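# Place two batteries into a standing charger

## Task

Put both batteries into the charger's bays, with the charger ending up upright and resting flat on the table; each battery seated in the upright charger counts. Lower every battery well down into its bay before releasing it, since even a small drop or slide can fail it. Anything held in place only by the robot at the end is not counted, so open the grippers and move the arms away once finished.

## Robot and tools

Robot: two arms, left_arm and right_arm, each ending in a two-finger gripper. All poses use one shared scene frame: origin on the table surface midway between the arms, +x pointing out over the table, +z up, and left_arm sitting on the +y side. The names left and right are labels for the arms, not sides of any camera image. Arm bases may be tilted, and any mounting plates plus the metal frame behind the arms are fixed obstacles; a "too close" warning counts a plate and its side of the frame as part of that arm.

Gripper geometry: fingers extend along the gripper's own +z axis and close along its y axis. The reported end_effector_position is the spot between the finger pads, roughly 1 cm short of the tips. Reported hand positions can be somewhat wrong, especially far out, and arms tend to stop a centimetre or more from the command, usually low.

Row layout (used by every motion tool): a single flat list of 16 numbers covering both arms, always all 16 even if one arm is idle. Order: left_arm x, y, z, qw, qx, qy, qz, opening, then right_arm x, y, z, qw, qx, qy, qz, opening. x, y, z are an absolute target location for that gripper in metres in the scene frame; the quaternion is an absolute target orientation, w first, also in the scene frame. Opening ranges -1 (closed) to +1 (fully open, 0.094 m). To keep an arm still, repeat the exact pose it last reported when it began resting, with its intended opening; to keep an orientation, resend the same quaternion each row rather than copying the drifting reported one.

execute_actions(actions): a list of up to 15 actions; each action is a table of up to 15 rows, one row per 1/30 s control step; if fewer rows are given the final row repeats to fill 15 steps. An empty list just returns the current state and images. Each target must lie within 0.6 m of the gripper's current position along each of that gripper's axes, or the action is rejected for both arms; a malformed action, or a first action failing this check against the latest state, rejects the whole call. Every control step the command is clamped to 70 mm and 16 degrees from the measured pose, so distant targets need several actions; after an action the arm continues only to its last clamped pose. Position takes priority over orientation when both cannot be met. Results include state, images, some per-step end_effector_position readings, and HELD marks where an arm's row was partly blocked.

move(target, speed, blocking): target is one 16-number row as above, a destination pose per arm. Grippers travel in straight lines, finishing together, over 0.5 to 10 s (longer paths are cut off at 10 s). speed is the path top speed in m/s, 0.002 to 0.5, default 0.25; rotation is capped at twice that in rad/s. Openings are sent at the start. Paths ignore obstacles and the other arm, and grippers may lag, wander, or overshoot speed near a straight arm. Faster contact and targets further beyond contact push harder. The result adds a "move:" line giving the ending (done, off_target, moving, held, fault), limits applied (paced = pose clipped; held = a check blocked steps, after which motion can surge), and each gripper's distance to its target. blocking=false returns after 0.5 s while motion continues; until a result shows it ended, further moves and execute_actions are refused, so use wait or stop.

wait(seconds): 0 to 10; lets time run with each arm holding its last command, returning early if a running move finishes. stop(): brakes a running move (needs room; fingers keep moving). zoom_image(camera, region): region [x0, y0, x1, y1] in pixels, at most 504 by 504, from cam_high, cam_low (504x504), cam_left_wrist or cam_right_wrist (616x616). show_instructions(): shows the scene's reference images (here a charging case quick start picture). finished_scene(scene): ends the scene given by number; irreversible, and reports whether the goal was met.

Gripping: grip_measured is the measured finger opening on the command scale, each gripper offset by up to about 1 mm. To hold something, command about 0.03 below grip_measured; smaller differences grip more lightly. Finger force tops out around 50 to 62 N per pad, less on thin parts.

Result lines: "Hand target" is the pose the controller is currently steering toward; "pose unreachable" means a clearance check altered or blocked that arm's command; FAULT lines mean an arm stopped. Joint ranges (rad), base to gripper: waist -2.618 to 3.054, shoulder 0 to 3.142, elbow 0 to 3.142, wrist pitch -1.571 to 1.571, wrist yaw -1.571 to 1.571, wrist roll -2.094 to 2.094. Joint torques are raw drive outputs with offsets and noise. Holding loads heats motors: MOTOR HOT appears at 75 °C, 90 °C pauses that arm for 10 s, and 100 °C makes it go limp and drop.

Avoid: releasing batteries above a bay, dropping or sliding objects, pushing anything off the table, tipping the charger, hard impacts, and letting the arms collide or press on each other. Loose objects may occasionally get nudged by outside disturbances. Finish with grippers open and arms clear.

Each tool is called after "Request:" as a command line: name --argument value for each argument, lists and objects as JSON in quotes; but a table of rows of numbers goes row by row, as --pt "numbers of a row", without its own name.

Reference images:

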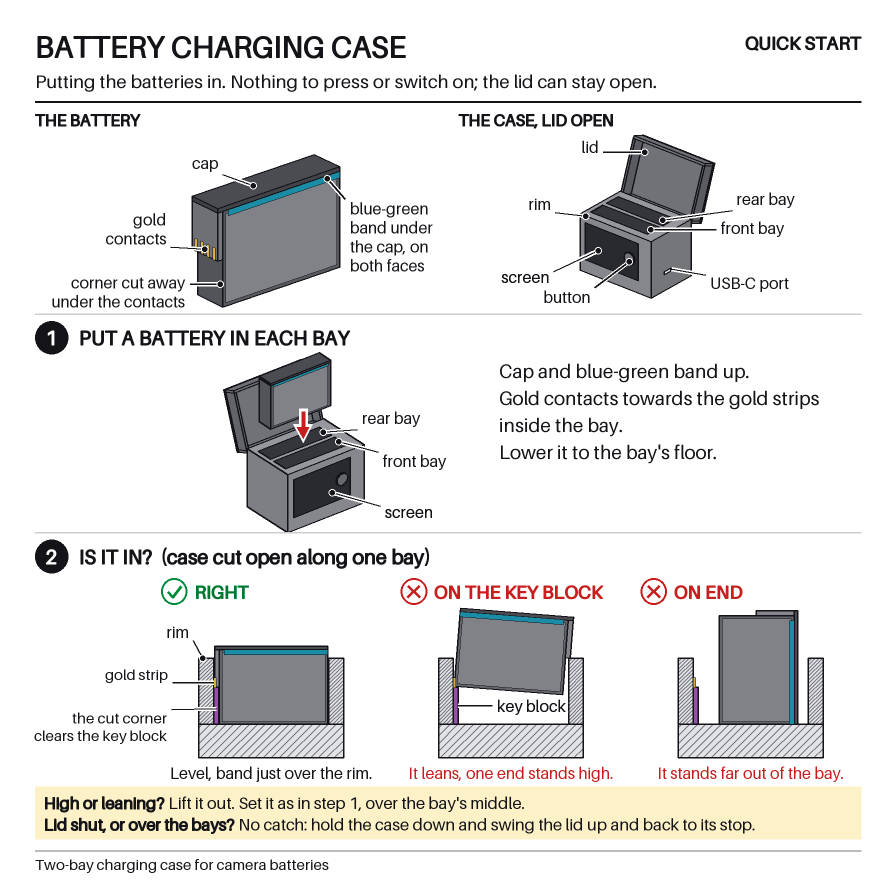

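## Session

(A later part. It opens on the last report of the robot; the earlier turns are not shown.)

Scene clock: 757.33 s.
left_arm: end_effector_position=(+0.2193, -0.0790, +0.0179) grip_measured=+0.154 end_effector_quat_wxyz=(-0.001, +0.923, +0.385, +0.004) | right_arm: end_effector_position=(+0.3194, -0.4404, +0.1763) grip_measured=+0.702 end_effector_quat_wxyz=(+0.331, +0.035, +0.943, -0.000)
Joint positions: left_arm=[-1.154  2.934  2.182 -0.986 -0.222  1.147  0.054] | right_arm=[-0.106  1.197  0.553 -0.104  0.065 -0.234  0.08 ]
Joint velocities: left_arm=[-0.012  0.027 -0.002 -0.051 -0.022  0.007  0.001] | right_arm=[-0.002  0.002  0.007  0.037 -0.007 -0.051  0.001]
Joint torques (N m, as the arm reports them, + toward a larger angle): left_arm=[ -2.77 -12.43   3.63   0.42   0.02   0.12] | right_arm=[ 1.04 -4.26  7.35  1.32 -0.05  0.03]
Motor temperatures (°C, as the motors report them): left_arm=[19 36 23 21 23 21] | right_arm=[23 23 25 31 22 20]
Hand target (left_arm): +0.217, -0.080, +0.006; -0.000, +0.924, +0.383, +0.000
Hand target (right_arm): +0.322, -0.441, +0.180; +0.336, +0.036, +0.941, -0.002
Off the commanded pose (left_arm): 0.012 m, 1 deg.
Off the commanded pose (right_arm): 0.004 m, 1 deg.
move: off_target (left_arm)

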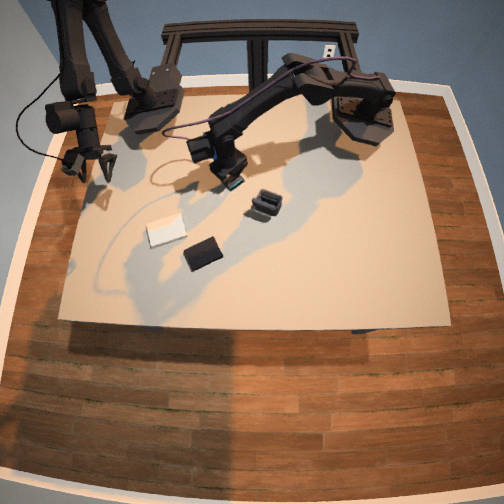

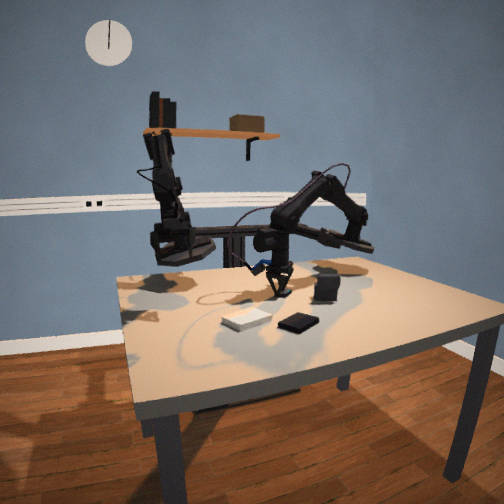

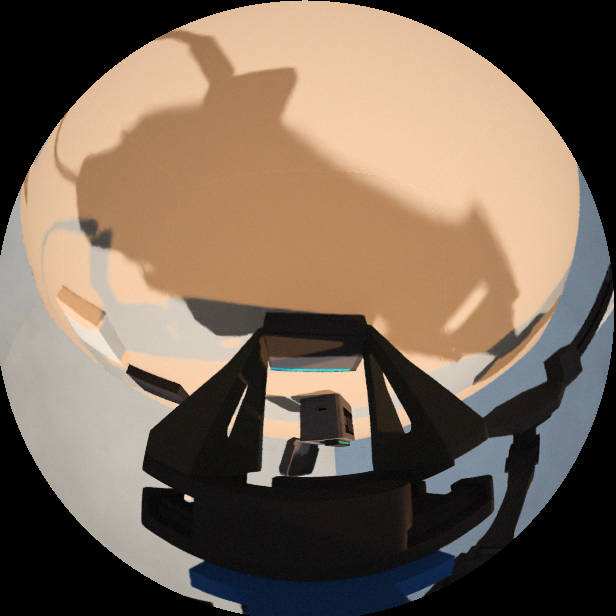

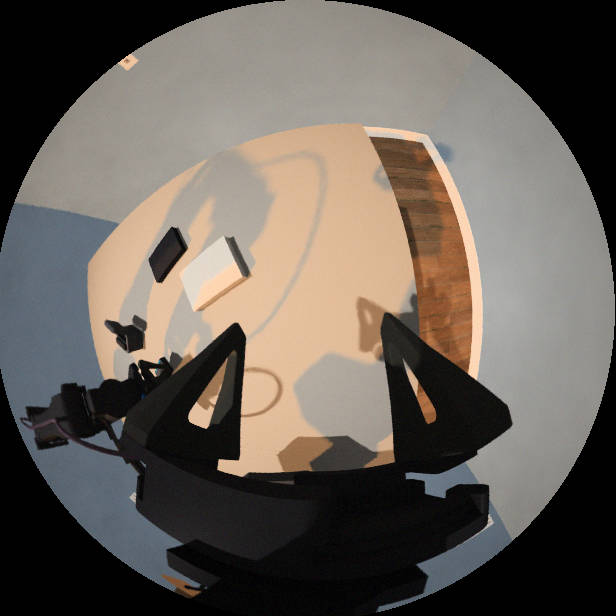

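Request:
move --target '[0.2193,-0.079,0.016,0,0.924,0.383,0,0.55, 0.3217,-0.4413,0.18,0.336,0.036,0.941,-0.002,0.7]' --speed 0.02

Request:
move --target '[0.2193,-0.075,0.10,0,0.924,0.383,0,0.55, 0.3217,-0.4413,0.18,0.336,0.036,0.941,-0.002,0.7]' --speed 0.12

Request:
move --target '[0.30,0.42,0.20,0.367,-0.036,0.930,0.010,0.6, 0.30,-0.30,0.2,0.0,-0.383,0.924,0,0.7]' --speed 0.3

Scene clock: 762.20 s.
left_arm: end_effector_position=(+0.2188, -0.0785, +0.0168) grip_measured=+0.548 end_effector_quat_wxyz=(-0.003, +0.923, +0.384, +0.004) | right_arm: end_effector_position=(+0.3194, -0.4404, +0.1763) grip_measured=+0.702 end_effector_quat_wxyz=(+0.331, +0.035, +0.943, -0.000)
Joint positions: left_arm=[-1.154  2.936  2.182 -0.986 -0.222  1.15   0.073] | right_arm=[-0.106  1.197  0.553 -0.104  0.065 -0.234  0.08 ]
Joint velocities: left_arm=[ 0.002 -0.012  0.002 -0.022  0.007 -0.022  0.   ] | right_arm=[ 0.007 -0.002  0.002  0.037 -0.037 -0.007 -0.   ]
Joint torques (N m, as the arm reports them, + toward a larger angle): left_arm=[ -2.7  -14.41   3.86   0.21   0.06   0.08] | right_arm=[ 1.08 -4.37  7.37  1.32 -0.05 -0.01]
Motor temperatures (°C, as the motors report them): left_arm=[19 36 23 21 23 21] | right_arm=[23 23 25 31 22 20]
Hand target (left_arm): +0.219, -0.079, +0.016; -0.000, +0.924, +0.383, +0.000
Hand target (right_arm): +0.322, -0.441, +0.180; +0.336, +0.036, +0.941, -0.002
Off the commanded pose (left_arm): 0.001 m, 1 deg.
Off the commanded pose (right_arm): 0.004 m, 1 deg.
move: done

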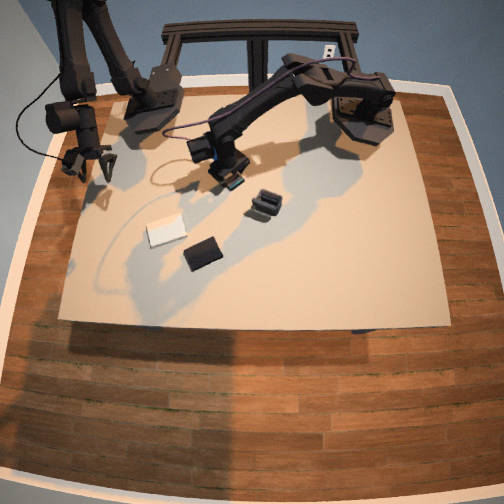

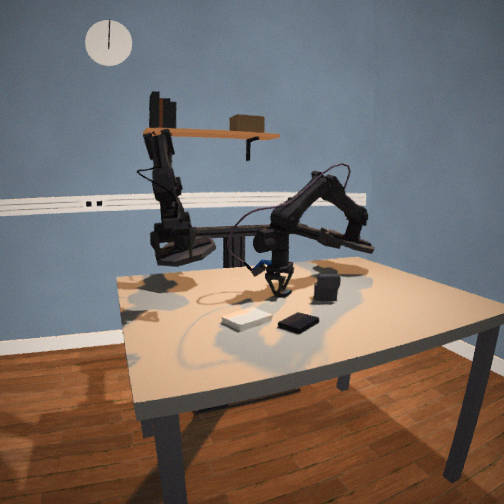

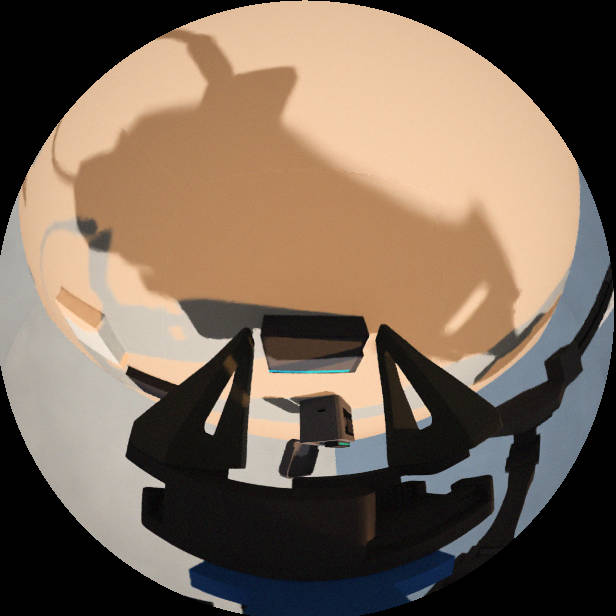

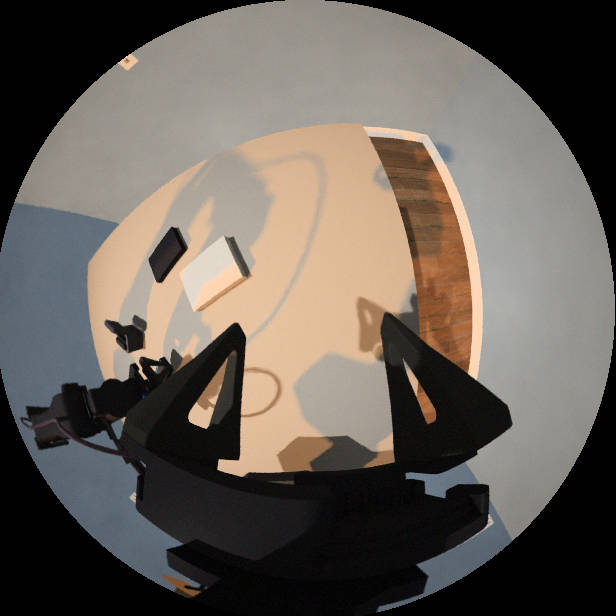

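Scene clock: 763.47 s.
left_arm: end_effector_position=(+0.2207, -0.0637, +0.0788) grip_measured=+0.548 end_effector_quat_wxyz=(-0.022, +0.923, +0.383, +0.005) | right_arm: end_effector_position=(+0.3194, -0.4404, +0.1763) grip_measured=+0.702 end_effector_quat_wxyz=(+0.331, +0.035, +0.943, -0.000)
Joint positions: left_arm=[-1.167  2.819  2.203 -1.167 -0.22   1.13   0.073] | right_arm=[-0.106  1.197  0.553 -0.104  0.065 -0.234  0.08 ]
Joint velocities: left_arm=[ 0.007  0.002  0.007 -0.066  0.066 -0.051 -0.001] | right_arm=[-0.007  0.007 -0.002 -0.066  0.007 -0.066 -0.001]
Joint torques (N m, as the arm reports them, + toward a larger angle): left_arm=[ -4.23 -16.11   6.28  -0.05   0.04  -0.04] | right_arm=[ 1.14 -4.21  7.44  1.31 -0.05  0.  ]
Motor temperatures (°C, as the motors report them): left_arm=[19 36 23 21 23 21] | right_arm=[23 23 25 31 22 20]
Hand target (left_arm): +0.219, -0.075, +0.100; +0.000, +0.924, +0.383, -0.000
Hand target (right_arm): +0.322, -0.441, +0.180; +0.336, +0.036, +0.941, -0.002
Off the commanded pose (left_arm): 0.024 m, 3 deg.
Off the commanded pose (right_arm): 0.004 m, 1 deg.
move: off_target (left_arm)

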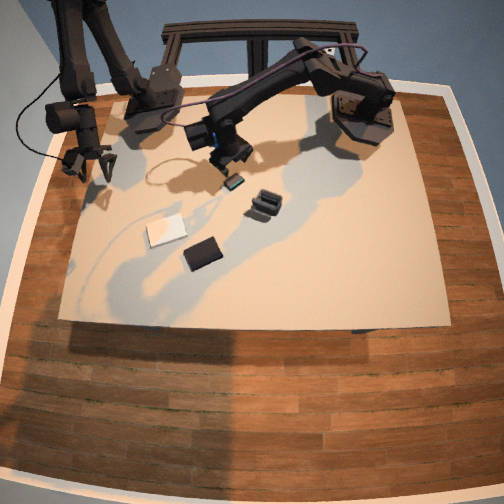

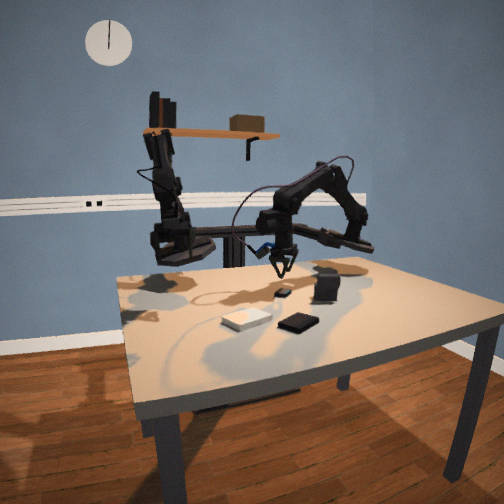

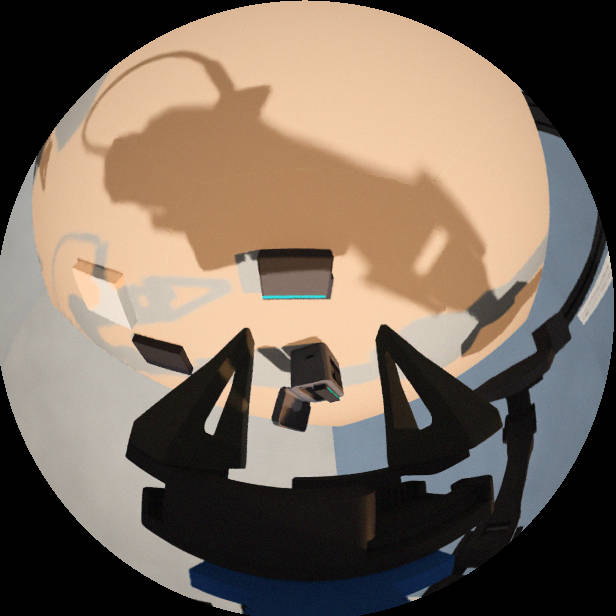

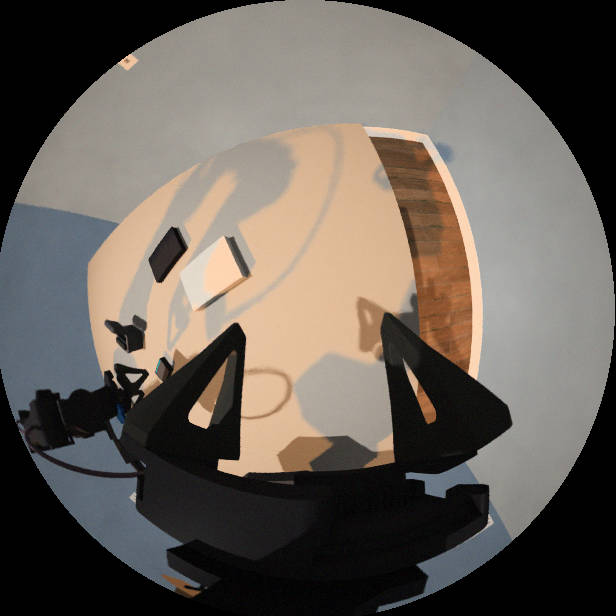

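Scene clock: 768.20 s.
left_arm: end_effector_position=(+0.3009, +0.4194, +0.1945) grip_measured=+0.599 end_effector_quat_wxyz=(+0.349, -0.026, +0.937, +0.008) | right_arm: end_effector_position=(+0.2922, -0.3077, +0.1946) grip_measured=+0.702 end_effector_quat_wxyz=(-0.012, -0.374, +0.927, -0.001)
Joint positions: left_arm=[ 0.026  0.713  0.357 -0.345 -0.199  0.119  0.075] | right_arm=[ 0.428  1.719  1.243 -1.097  0.271 -0.423  0.08 ]
Joint velocities: left_arm=[ 0.002 -0.017  0.007 -0.066 -0.007 -0.022  0.   ] | right_arm=[ 0.002 -0.007 -0.012 -0.007 -0.007 -0.081  0.   ]
Joint torques (N m, as the arm reports them, + toward a larger angle): left_arm=[ 0.74 -2.33  6.23  1.14  0.07 -0.02] | right_arm=[ 3.48 -6.54  9.59  0.    0.08 -0.12]
Motor temperatures (°C, as the motors report them): left_arm=[19 35 23 21 23 21] | right_arm=[23 23 25 31 22 20]
Hand target (left_arm): +0.306, +0.423, +0.207; +0.367, -0.036, +0.929, +0.005
Hand target (right_arm): +0.299, -0.303, +0.203; -0.001, -0.384, +0.924, -0.003
Off the commanded pose (left_arm): 0.006 m, 3 deg.
Off the commanded pose (right_arm): 0.012 m, 2 deg.
move: off_target (left_arm, right_arm)

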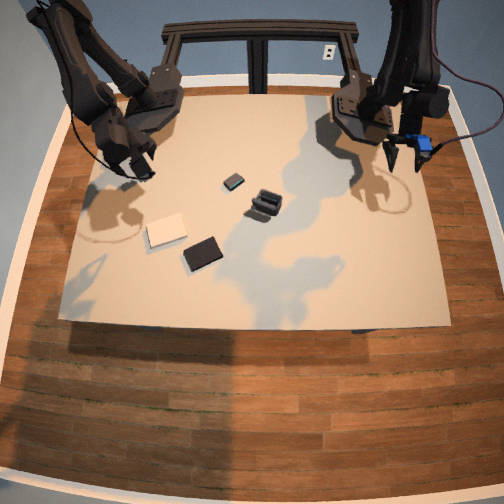

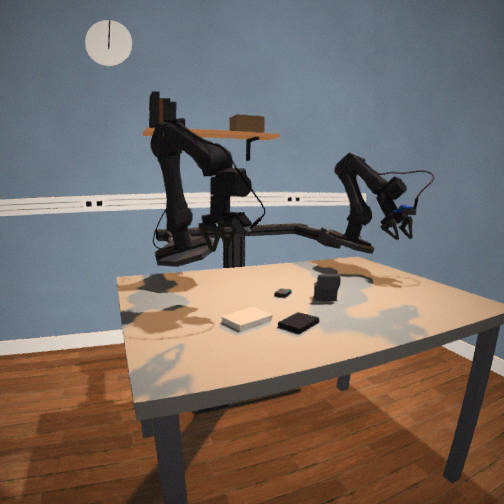

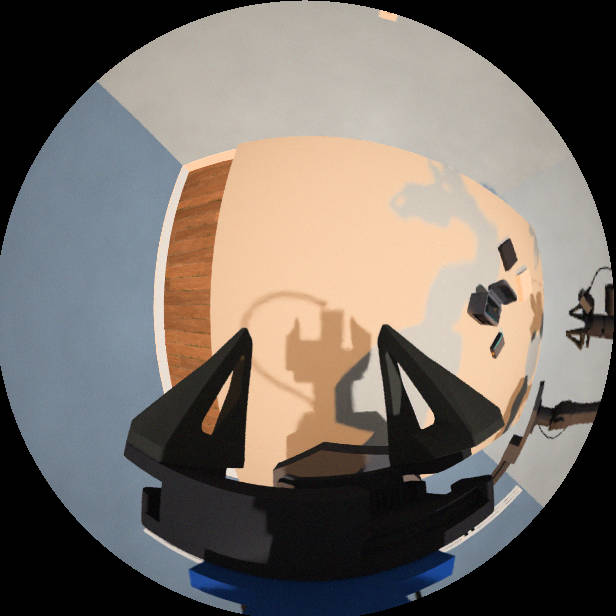

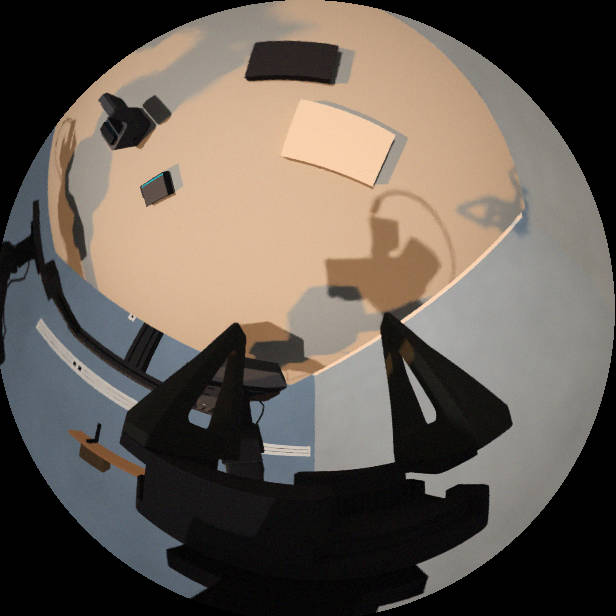

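Request:
move --target '[0.30,0.42,0.20,0.367,-0.036,0.930,0.010,0.6, 0.218,-0.083,0.09,0.0,-0.383,0.924,0,0.7]' --speed 0.2

Scene clock: 789.53 s.
left_arm: end_effector_position=(+0.3019, +0.4227, +0.2011) grip_measured=+0.599 end_effector_quat_wxyz=(+0.361, -0.036, +0.932, +0.011) | right_arm: end_effector_position=(+0.2087, -0.1016, +0.0828) grip_measured=+0.702 end_effector_quat_wxyz=(-0.023, -0.389, +0.921, -0.019)
Joint positions: left_arm=[ 0.026  0.684  0.357 -0.345 -0.209  0.107  0.075] | right_arm=[ 0.994  2.253  1.257 -0.763  0.248  0.136  0.08 ]
Joint velocities: left_arm=[-0.007 -0.017 -0.002  0.037  0.007 -0.022 -0.002] | right_arm=[ 0.017  0.002 -0.002 -0.007 -0.037  0.007  0.001]
Joint torques (N m, as the arm reports them, + toward a larger angle): left_arm=[-1.13 -2.31  4.04  1.19 -0.03 -0.02] | right_arm=[ 3.27 -9.32  8.41  0.21  0.04  0.06]
Motor temperatures (°C, as the motors report them): left_arm=[19 32 24 22 23 21] | right_arm=[23 24 26 29 22 20]
Hand target (left_arm): +0.300, +0.420, +0.200; +0.367, -0.036, +0.930, +0.010
Hand target (right_arm): +0.218, -0.087, +0.090; +0.001, -0.383, +0.924, -0.007
Off the commanded pose (left_arm): 0.003 m, 1 deg.
Off the commanded pose (right_arm): 0.022 m, 4 deg.
move: off_target (right_arm)

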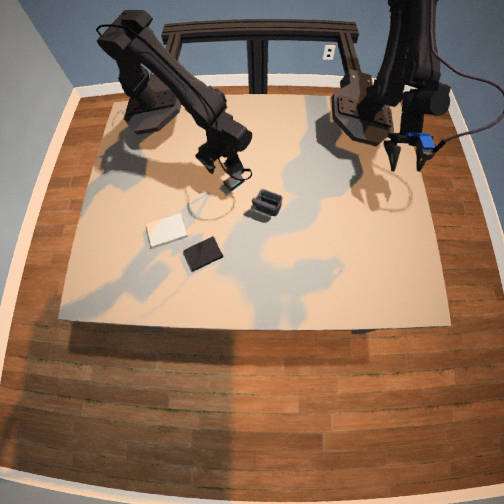

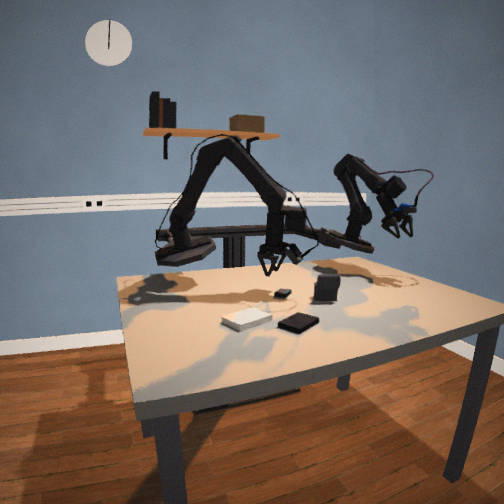

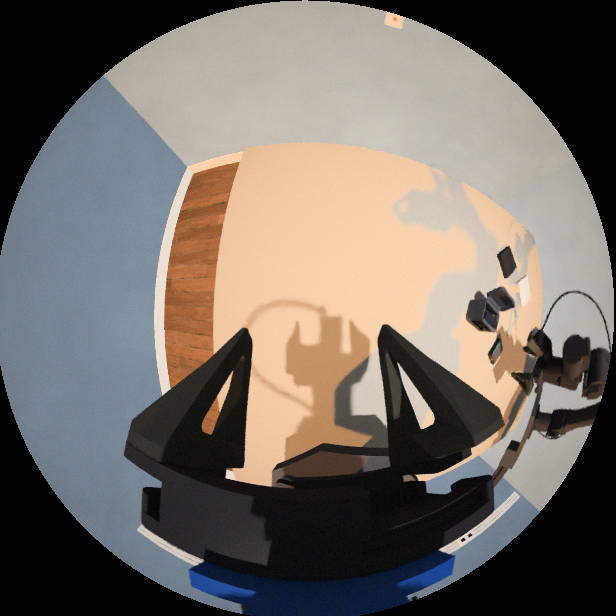

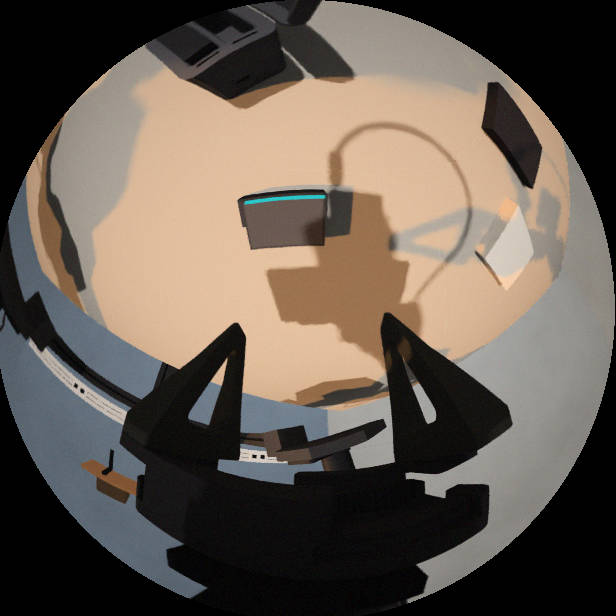

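Request:
move --target '[0.30,0.42,0.20,0.367,-0.036,0.930,0.010,0.6, 0.224,-0.058,0.055,-0.1206,-0.3794,0.916,-0.05,0.7]' --speed 0.06

Scene clock: 795.63 s.
left_arm: end_effector_position=(+0.3019, +0.4228, +0.2010) grip_measured=+0.599 end_effector_quat_wxyz=(+0.361, -0.037, +0.932, +0.011) | right_arm: end_effector_position=(+0.2177, -0.0623, +0.0499) grip_measured=+0.702 end_effector_quat_wxyz=(-0.125, -0.387, +0.912, -0.055)
Joint positions: left_arm=[ 0.026  0.684  0.357 -0.345 -0.209  0.107  0.075] | right_arm=[ 0.994  2.634  1.754 -1.096  0.2    0.179  0.08 ]
Joint velocities: left_arm=[ 0.012  0.007 -0.007 -0.007 -0.022 -0.007 -0.001] | right_arm=[-0.017  0.007  0.012 -0.007  0.022  0.022 -0.   ]
Joint torques (N m, as the arm reports them, + toward a larger angle): left_arm=[-1.12 -2.22  4.04  1.2  -0.02 -0.03] | right_arm=[  2.65 -11.64   8.35  -0.53  -0.07   0.06]
Motor temperatures (°C, as the motors report them): left_arm=[19 31 24 23 23 21] | right_arm=[23 24 26 29 22 20]
Hand target (left_arm): +0.300, +0.420, +0.200; +0.367, -0.036, +0.930, +0.010
Hand target (right_arm): +0.224, -0.058, +0.056; -0.121, -0.379, +0.916, -0.049
Off the commanded pose (left_arm): 0.004 m, 1 deg.
Off the commanded pose (right_arm): 0.009 m, 1 deg.
move: done

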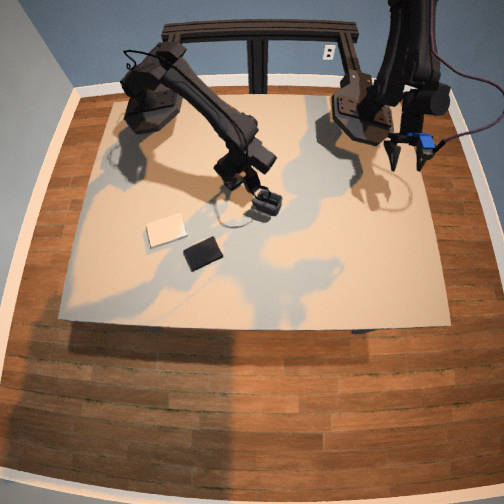

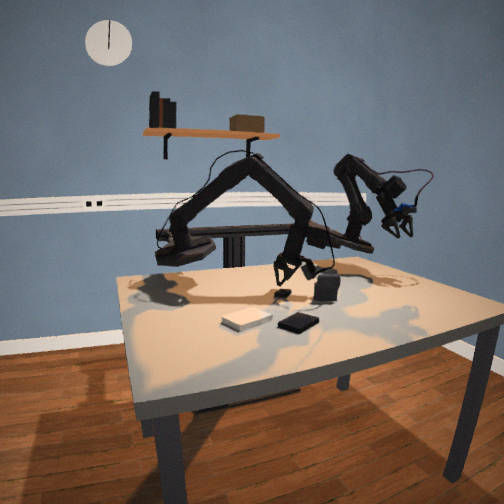

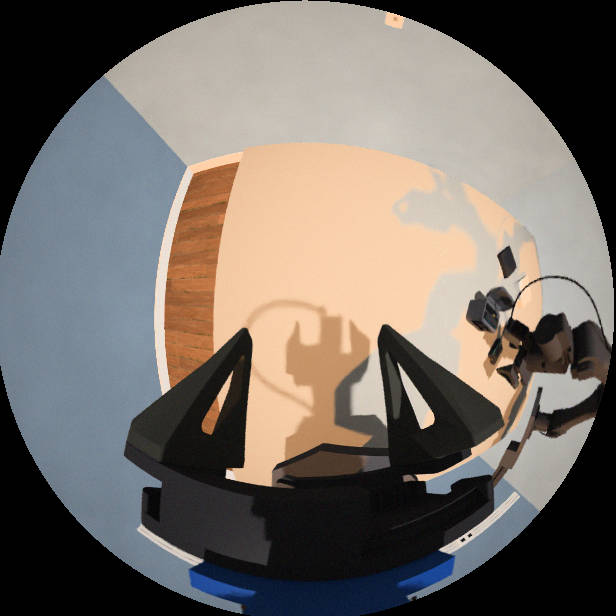

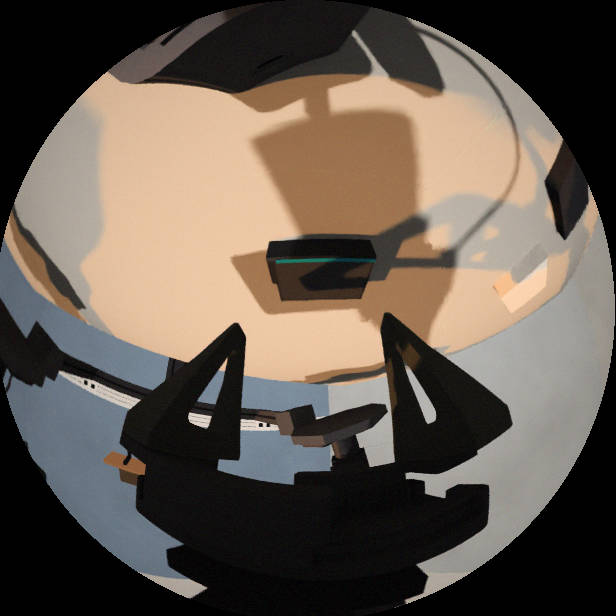

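Request:
zoom_image --camera "cam_high" --region '[200, 140, 310, 230]'

Request:
zoom_image --camera "cam_low" --region '[250, 230, 370, 320]'

Region (200, 140, 310, 230) of cam_high's 504x504 image, scaled by 4.582, with more detail than that image has; it fills the top 412 rows of this view, and the rest is white.

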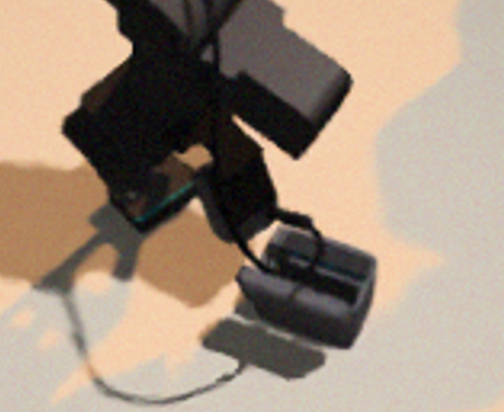

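Region (250, 230, 370, 320) of cam_low's 504x504 image, scaled by 4.200, with more detail than that image has; it fills the top 378 rows of this view, and the rest is white.

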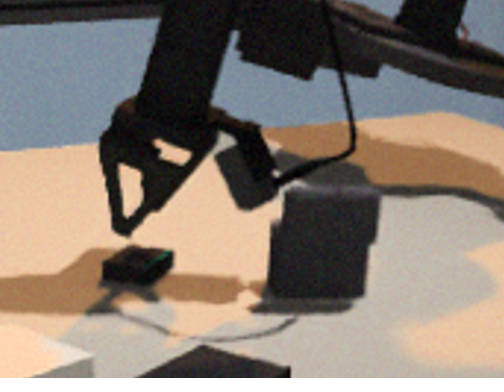

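Request:
move --target '[0.30,0.42,0.20,0.367,-0.036,0.930,0.010,0.6, 0.229,-0.057,0.06,0.1206,-0.3794,0.916,0.05,0.7]' --speed 0.06

Request:
move --target '[0.30,0.42,0.20,0.367,-0.036,0.930,0.010,0.6, 0.229,-0.057,0.03,0.1206,-0.3794,0.916,0.05,0.7]' --speed 0.04

Scene clock: 813.53 s.
left_arm: end_effector_position=(+0.3019, +0.4228, +0.2010) grip_measured=+0.599 end_effector_quat_wxyz=(+0.361, -0.037, +0.932, +0.011) | right_arm: end_effector_position=(+0.2252, -0.0652, +0.0450) grip_measured=+0.702 end_effector_quat_wxyz=(+0.097, -0.375, +0.921, +0.040)
Joint positions: left_arm=[ 0.026  0.684  0.357 -0.345 -0.209  0.106  0.075] | right_arm=[ 1.001  2.29   1.084 -0.28   0.263  0.102  0.08 ]
Joint velocities: left_arm=[ 0.007 -0.017  0.002  0.037  0.066 -0.051  0.   ] | right_arm=[-0.012  0.002  0.007 -0.139  0.007  0.007 -0.001]
Joint torques (N m, as the arm reports them, + toward a larger angle): left_arm=[-1.12 -2.19  4.06  1.19 -0.02 -0.03] | right_arm=[  4.22 -11.98   3.89   0.75   0.13  -0.11]
Motor temperatures (°C, as the motors report them): left_arm=[19 31 24 23 23 21] | right_arm=[23 27 25 28 22 20]
Hand target (left_arm): +0.300, +0.420, +0.200; +0.367, -0.036, +0.930, +0.010
Hand target (right_arm): +0.228, -0.057, +0.058; +0.121, -0.380, +0.916, +0.048
Off the commanded pose (left_arm): 0.004 m, 1 deg.
Off the commanded pose (right_arm): 0.018 m, 3 deg.
move: off_target (right_arm)

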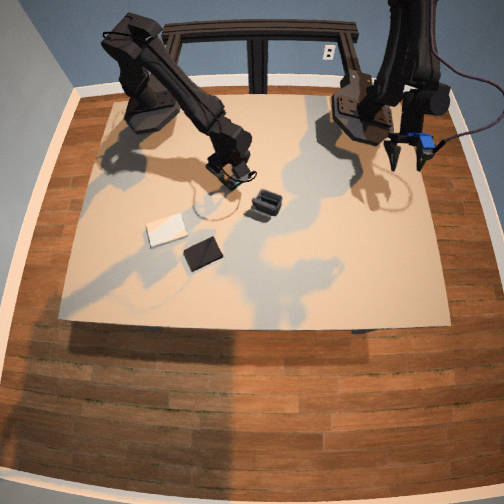

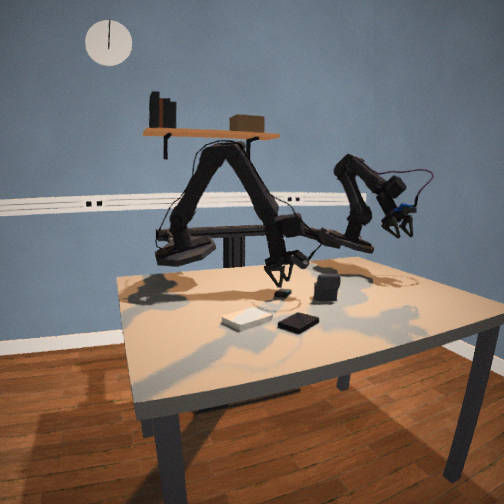

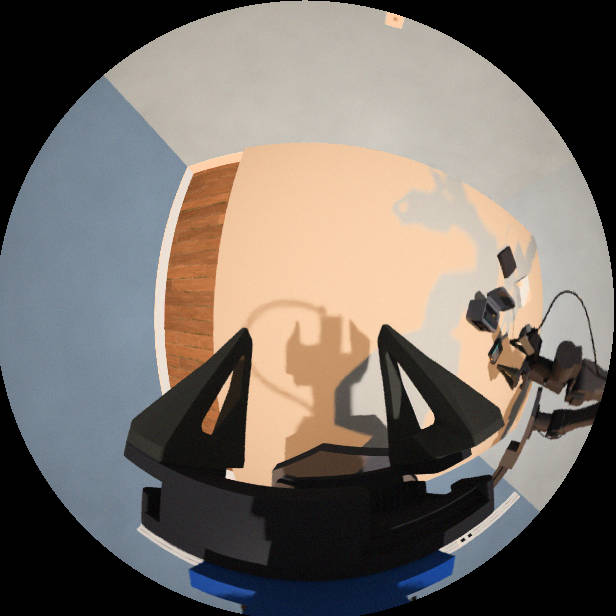

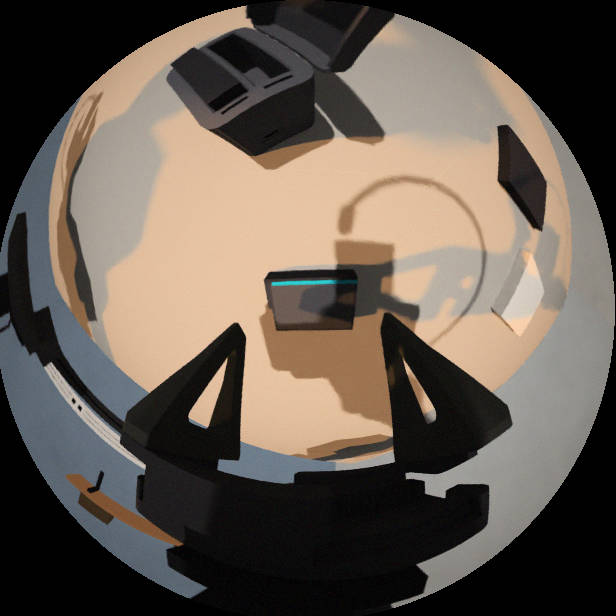

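Scene clock: 814.53 s.
left_arm: end_effector_position=(+0.3019, +0.4228, +0.2010) grip_measured=+0.599 end_effector_quat_wxyz=(+0.361, -0.037, +0.932, +0.011) | right_arm: end_effector_position=(+0.2266, -0.0576, +0.0312) grip_measured=+0.702 end_effector_quat_wxyz=(+0.113, -0.379, +0.917, +0.048)
Joint positions: left_arm=[ 0.026  0.684  0.357 -0.345 -0.209  0.106  0.075] | right_arm=[ 1.001  2.334  1.069 -0.184  0.263  0.083  0.08 ]
Joint velocities: left_arm=[ 0.007  0.022  0.002 -0.037  0.022 -0.022 -0.   ] | right_arm=[-0.002  0.002  0.012  0.022 -0.022 -0.037 -0.   ]
Joint torques (N m, as the arm reports them, + toward a larger angle): left_arm=[-1.13 -2.26  4.12  1.21 -0.02 -0.02] | right_arm=[ 2.36 -9.32  3.74  0.88  0.07 -0.13]
Motor temperatures (°C, as the motors report them): left_arm=[19 31 24 23 23 21] | right_arm=[23 27 25 28 22 20]
Hand target (left_arm): +0.300, +0.420, +0.200; +0.367, -0.036, +0.930, +0.010
Hand target (right_arm): +0.229, -0.057, +0.030; +0.120, -0.379, +0.916, +0.050
Off the commanded pose (left_arm): 0.004 m, 1 deg.
Off the commanded pose (right_arm): 0.003 m, 1 deg.
move: done

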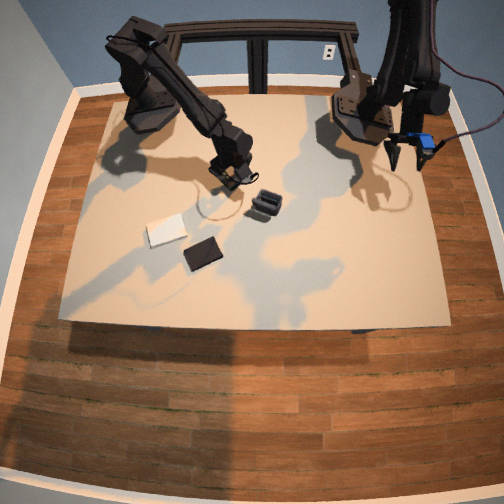

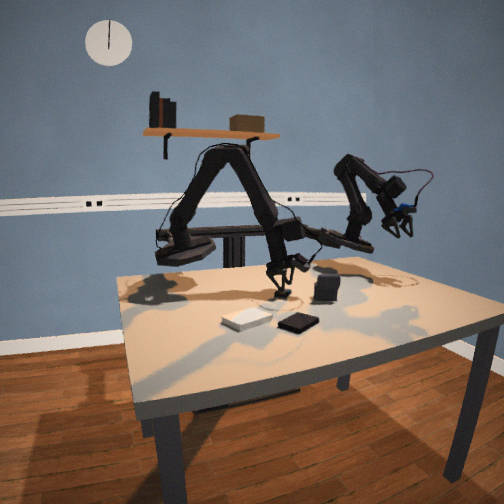

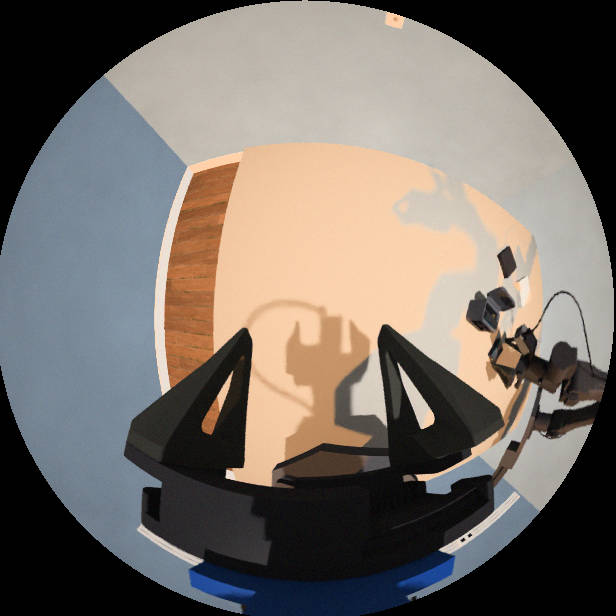

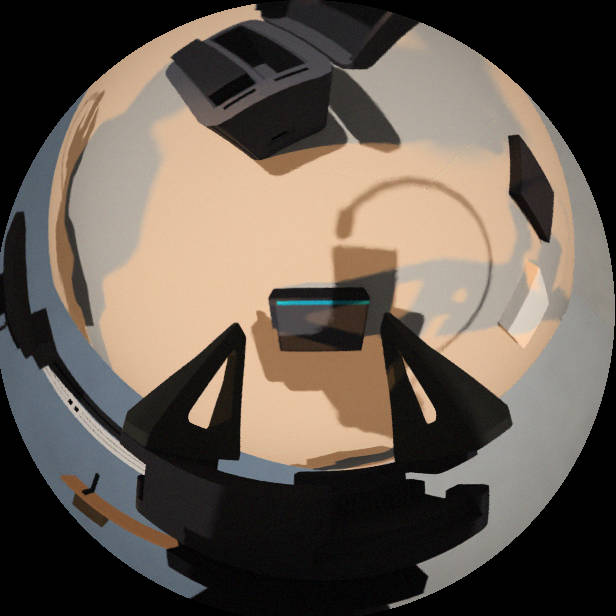

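Request:
move --target '[0.30,0.42,0.20,0.367,-0.036,0.930,0.010,0.6, 0.230,-0.061,0.013,0.1206,-0.3794,0.916,0.05,0.7]' --speed 0.03

Request:
move --target '[0.30,0.42,0.20,0.367,-0.036,0.930,0.010,0.6, 0.230,-0.061,0.013,0.1206,-0.3794,0.916,0.05,0.12]' --speed 0.03

Scene clock: 818.93 s.
left_arm: end_effector_position=(+0.3019, +0.4229, +0.2010) grip_measured=+0.599 end_effector_quat_wxyz=(+0.361, -0.037, +0.932, +0.012) | right_arm: end_effector_position=(+0.2282, -0.0619, +0.0143) grip_measured=+0.702 end_effector_quat_wxyz=(+0.113, -0.379, +0.917, +0.046)
Joint positions: left_arm=[ 0.026  0.684  0.357 -0.345 -0.21   0.106  0.075] | right_arm=[ 0.979  2.377  1.054 -0.121  0.263  0.061  0.08 ]
Joint velocities: left_arm=[ 0.007 -0.002 -0.012  0.022  0.022 -0.007  0.001] | right_arm=[-0.012  0.012  0.012  0.051 -0.037  0.022  0.001]
Joint torques (N m, as the arm reports them, + toward a larger angle): left_arm=[-1.   -2.2   4.04  1.19  0.   -0.05] | right_arm=[ 2.26 -9.26  3.3   0.85  0.03 -0.09]
Motor temperatures (°C, as the motors report them): left_arm=[19 31 24 23 23 21] | right_arm=[23 26 25 28 22 20]
Hand target (left_arm): +0.300, +0.420, +0.200; +0.367, -0.036, +0.930, +0.010
Hand target (right_arm): +0.230, -0.061, +0.013; +0.120, -0.379, +0.916, +0.050
Off the commanded pose (left_arm): 0.004 m, 1 deg.
Off the commanded pose (right_arm): 0.002 m, 1 deg.
move: done

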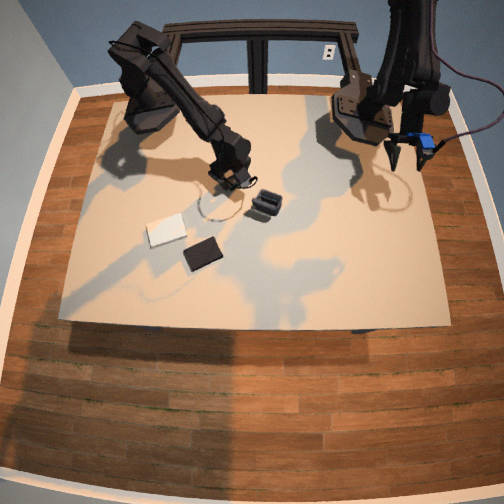

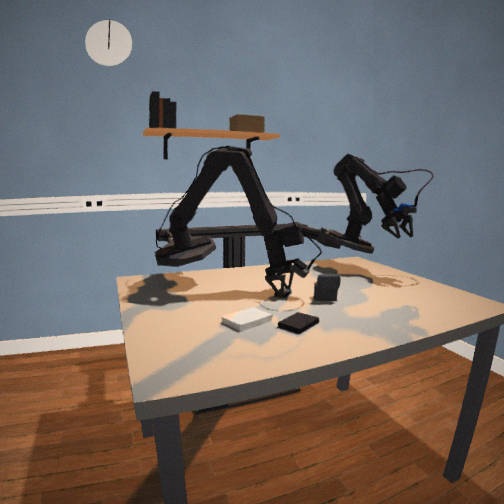

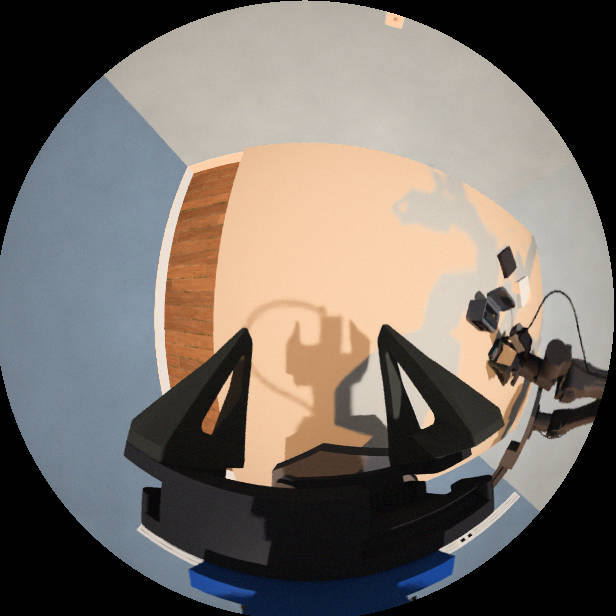

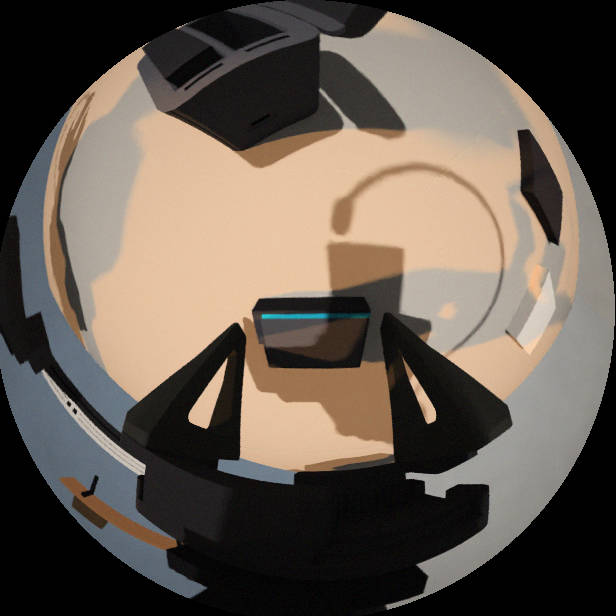

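Scene clock: 819.63 s.
left_arm: end_effector_position=(+0.3019, +0.4229, +0.2010) grip_measured=+0.599 end_effector_quat_wxyz=(+0.361, -0.037, +0.932, +0.012) | right_arm: end_effector_position=(+0.2286, -0.0614, +0.0145) grip_measured=+0.189 end_effector_quat_wxyz=(+0.114, -0.379, +0.917, +0.047)
Joint positions: left_arm=[ 0.026  0.684  0.357 -0.345 -0.21   0.106  0.075] | right_arm=[ 0.979  2.377  1.054 -0.118  0.263  0.06   0.056]
Joint velocities: left_arm=[ 0.007  0.002 -0.007  0.007  0.007 -0.007 -0.   ] | right_arm=[-0.012 -0.007  0.002  0.051 -0.095 -0.081 -0.001]
Joint torques (N m, as the arm reports them, + toward a larger angle): left_arm=[-1.14 -2.17  4.01  1.21 -0.02 -0.03] | right_arm=[ 2.36 -9.4   3.38  0.92  0.   -0.1 ]
Motor temperatures (°C, as the motors report them): left_arm=[19 31 24 23 23 21] | right_arm=[23 26 25 28 22 20]
Hand target (left_arm): +0.300, +0.420, +0.200; +0.367, -0.036, +0.930, +0.010
Hand target (right_arm): +0.230, -0.061, +0.013; +0.121, -0.379, +0.916, +0.050
Off the commanded pose (left_arm): 0.004 m, 1 deg.
Off the commanded pose (right_arm): 0.002 m, 1 deg.
move: done

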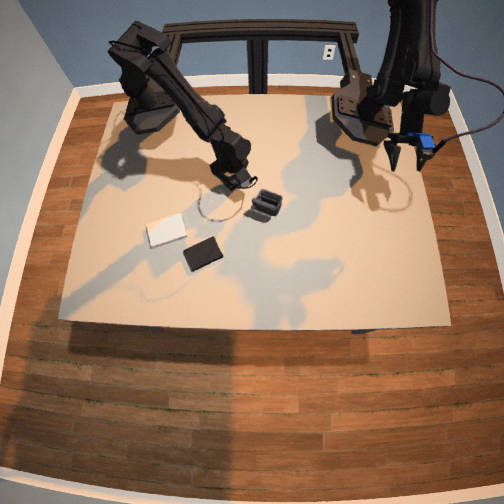

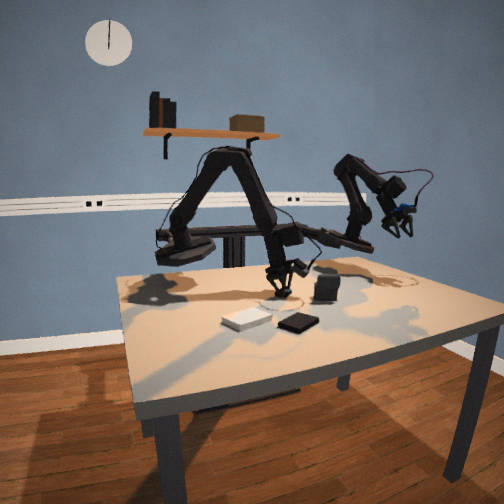

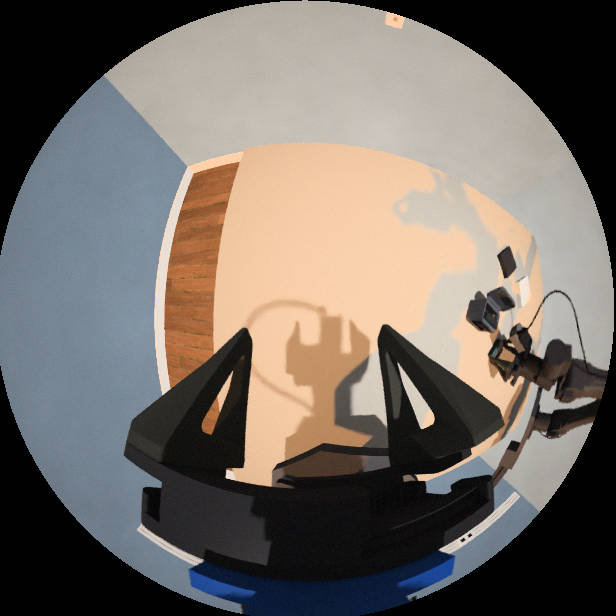

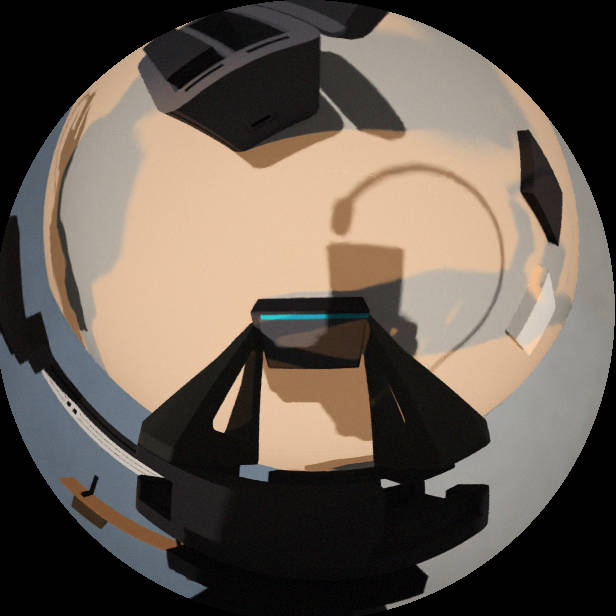

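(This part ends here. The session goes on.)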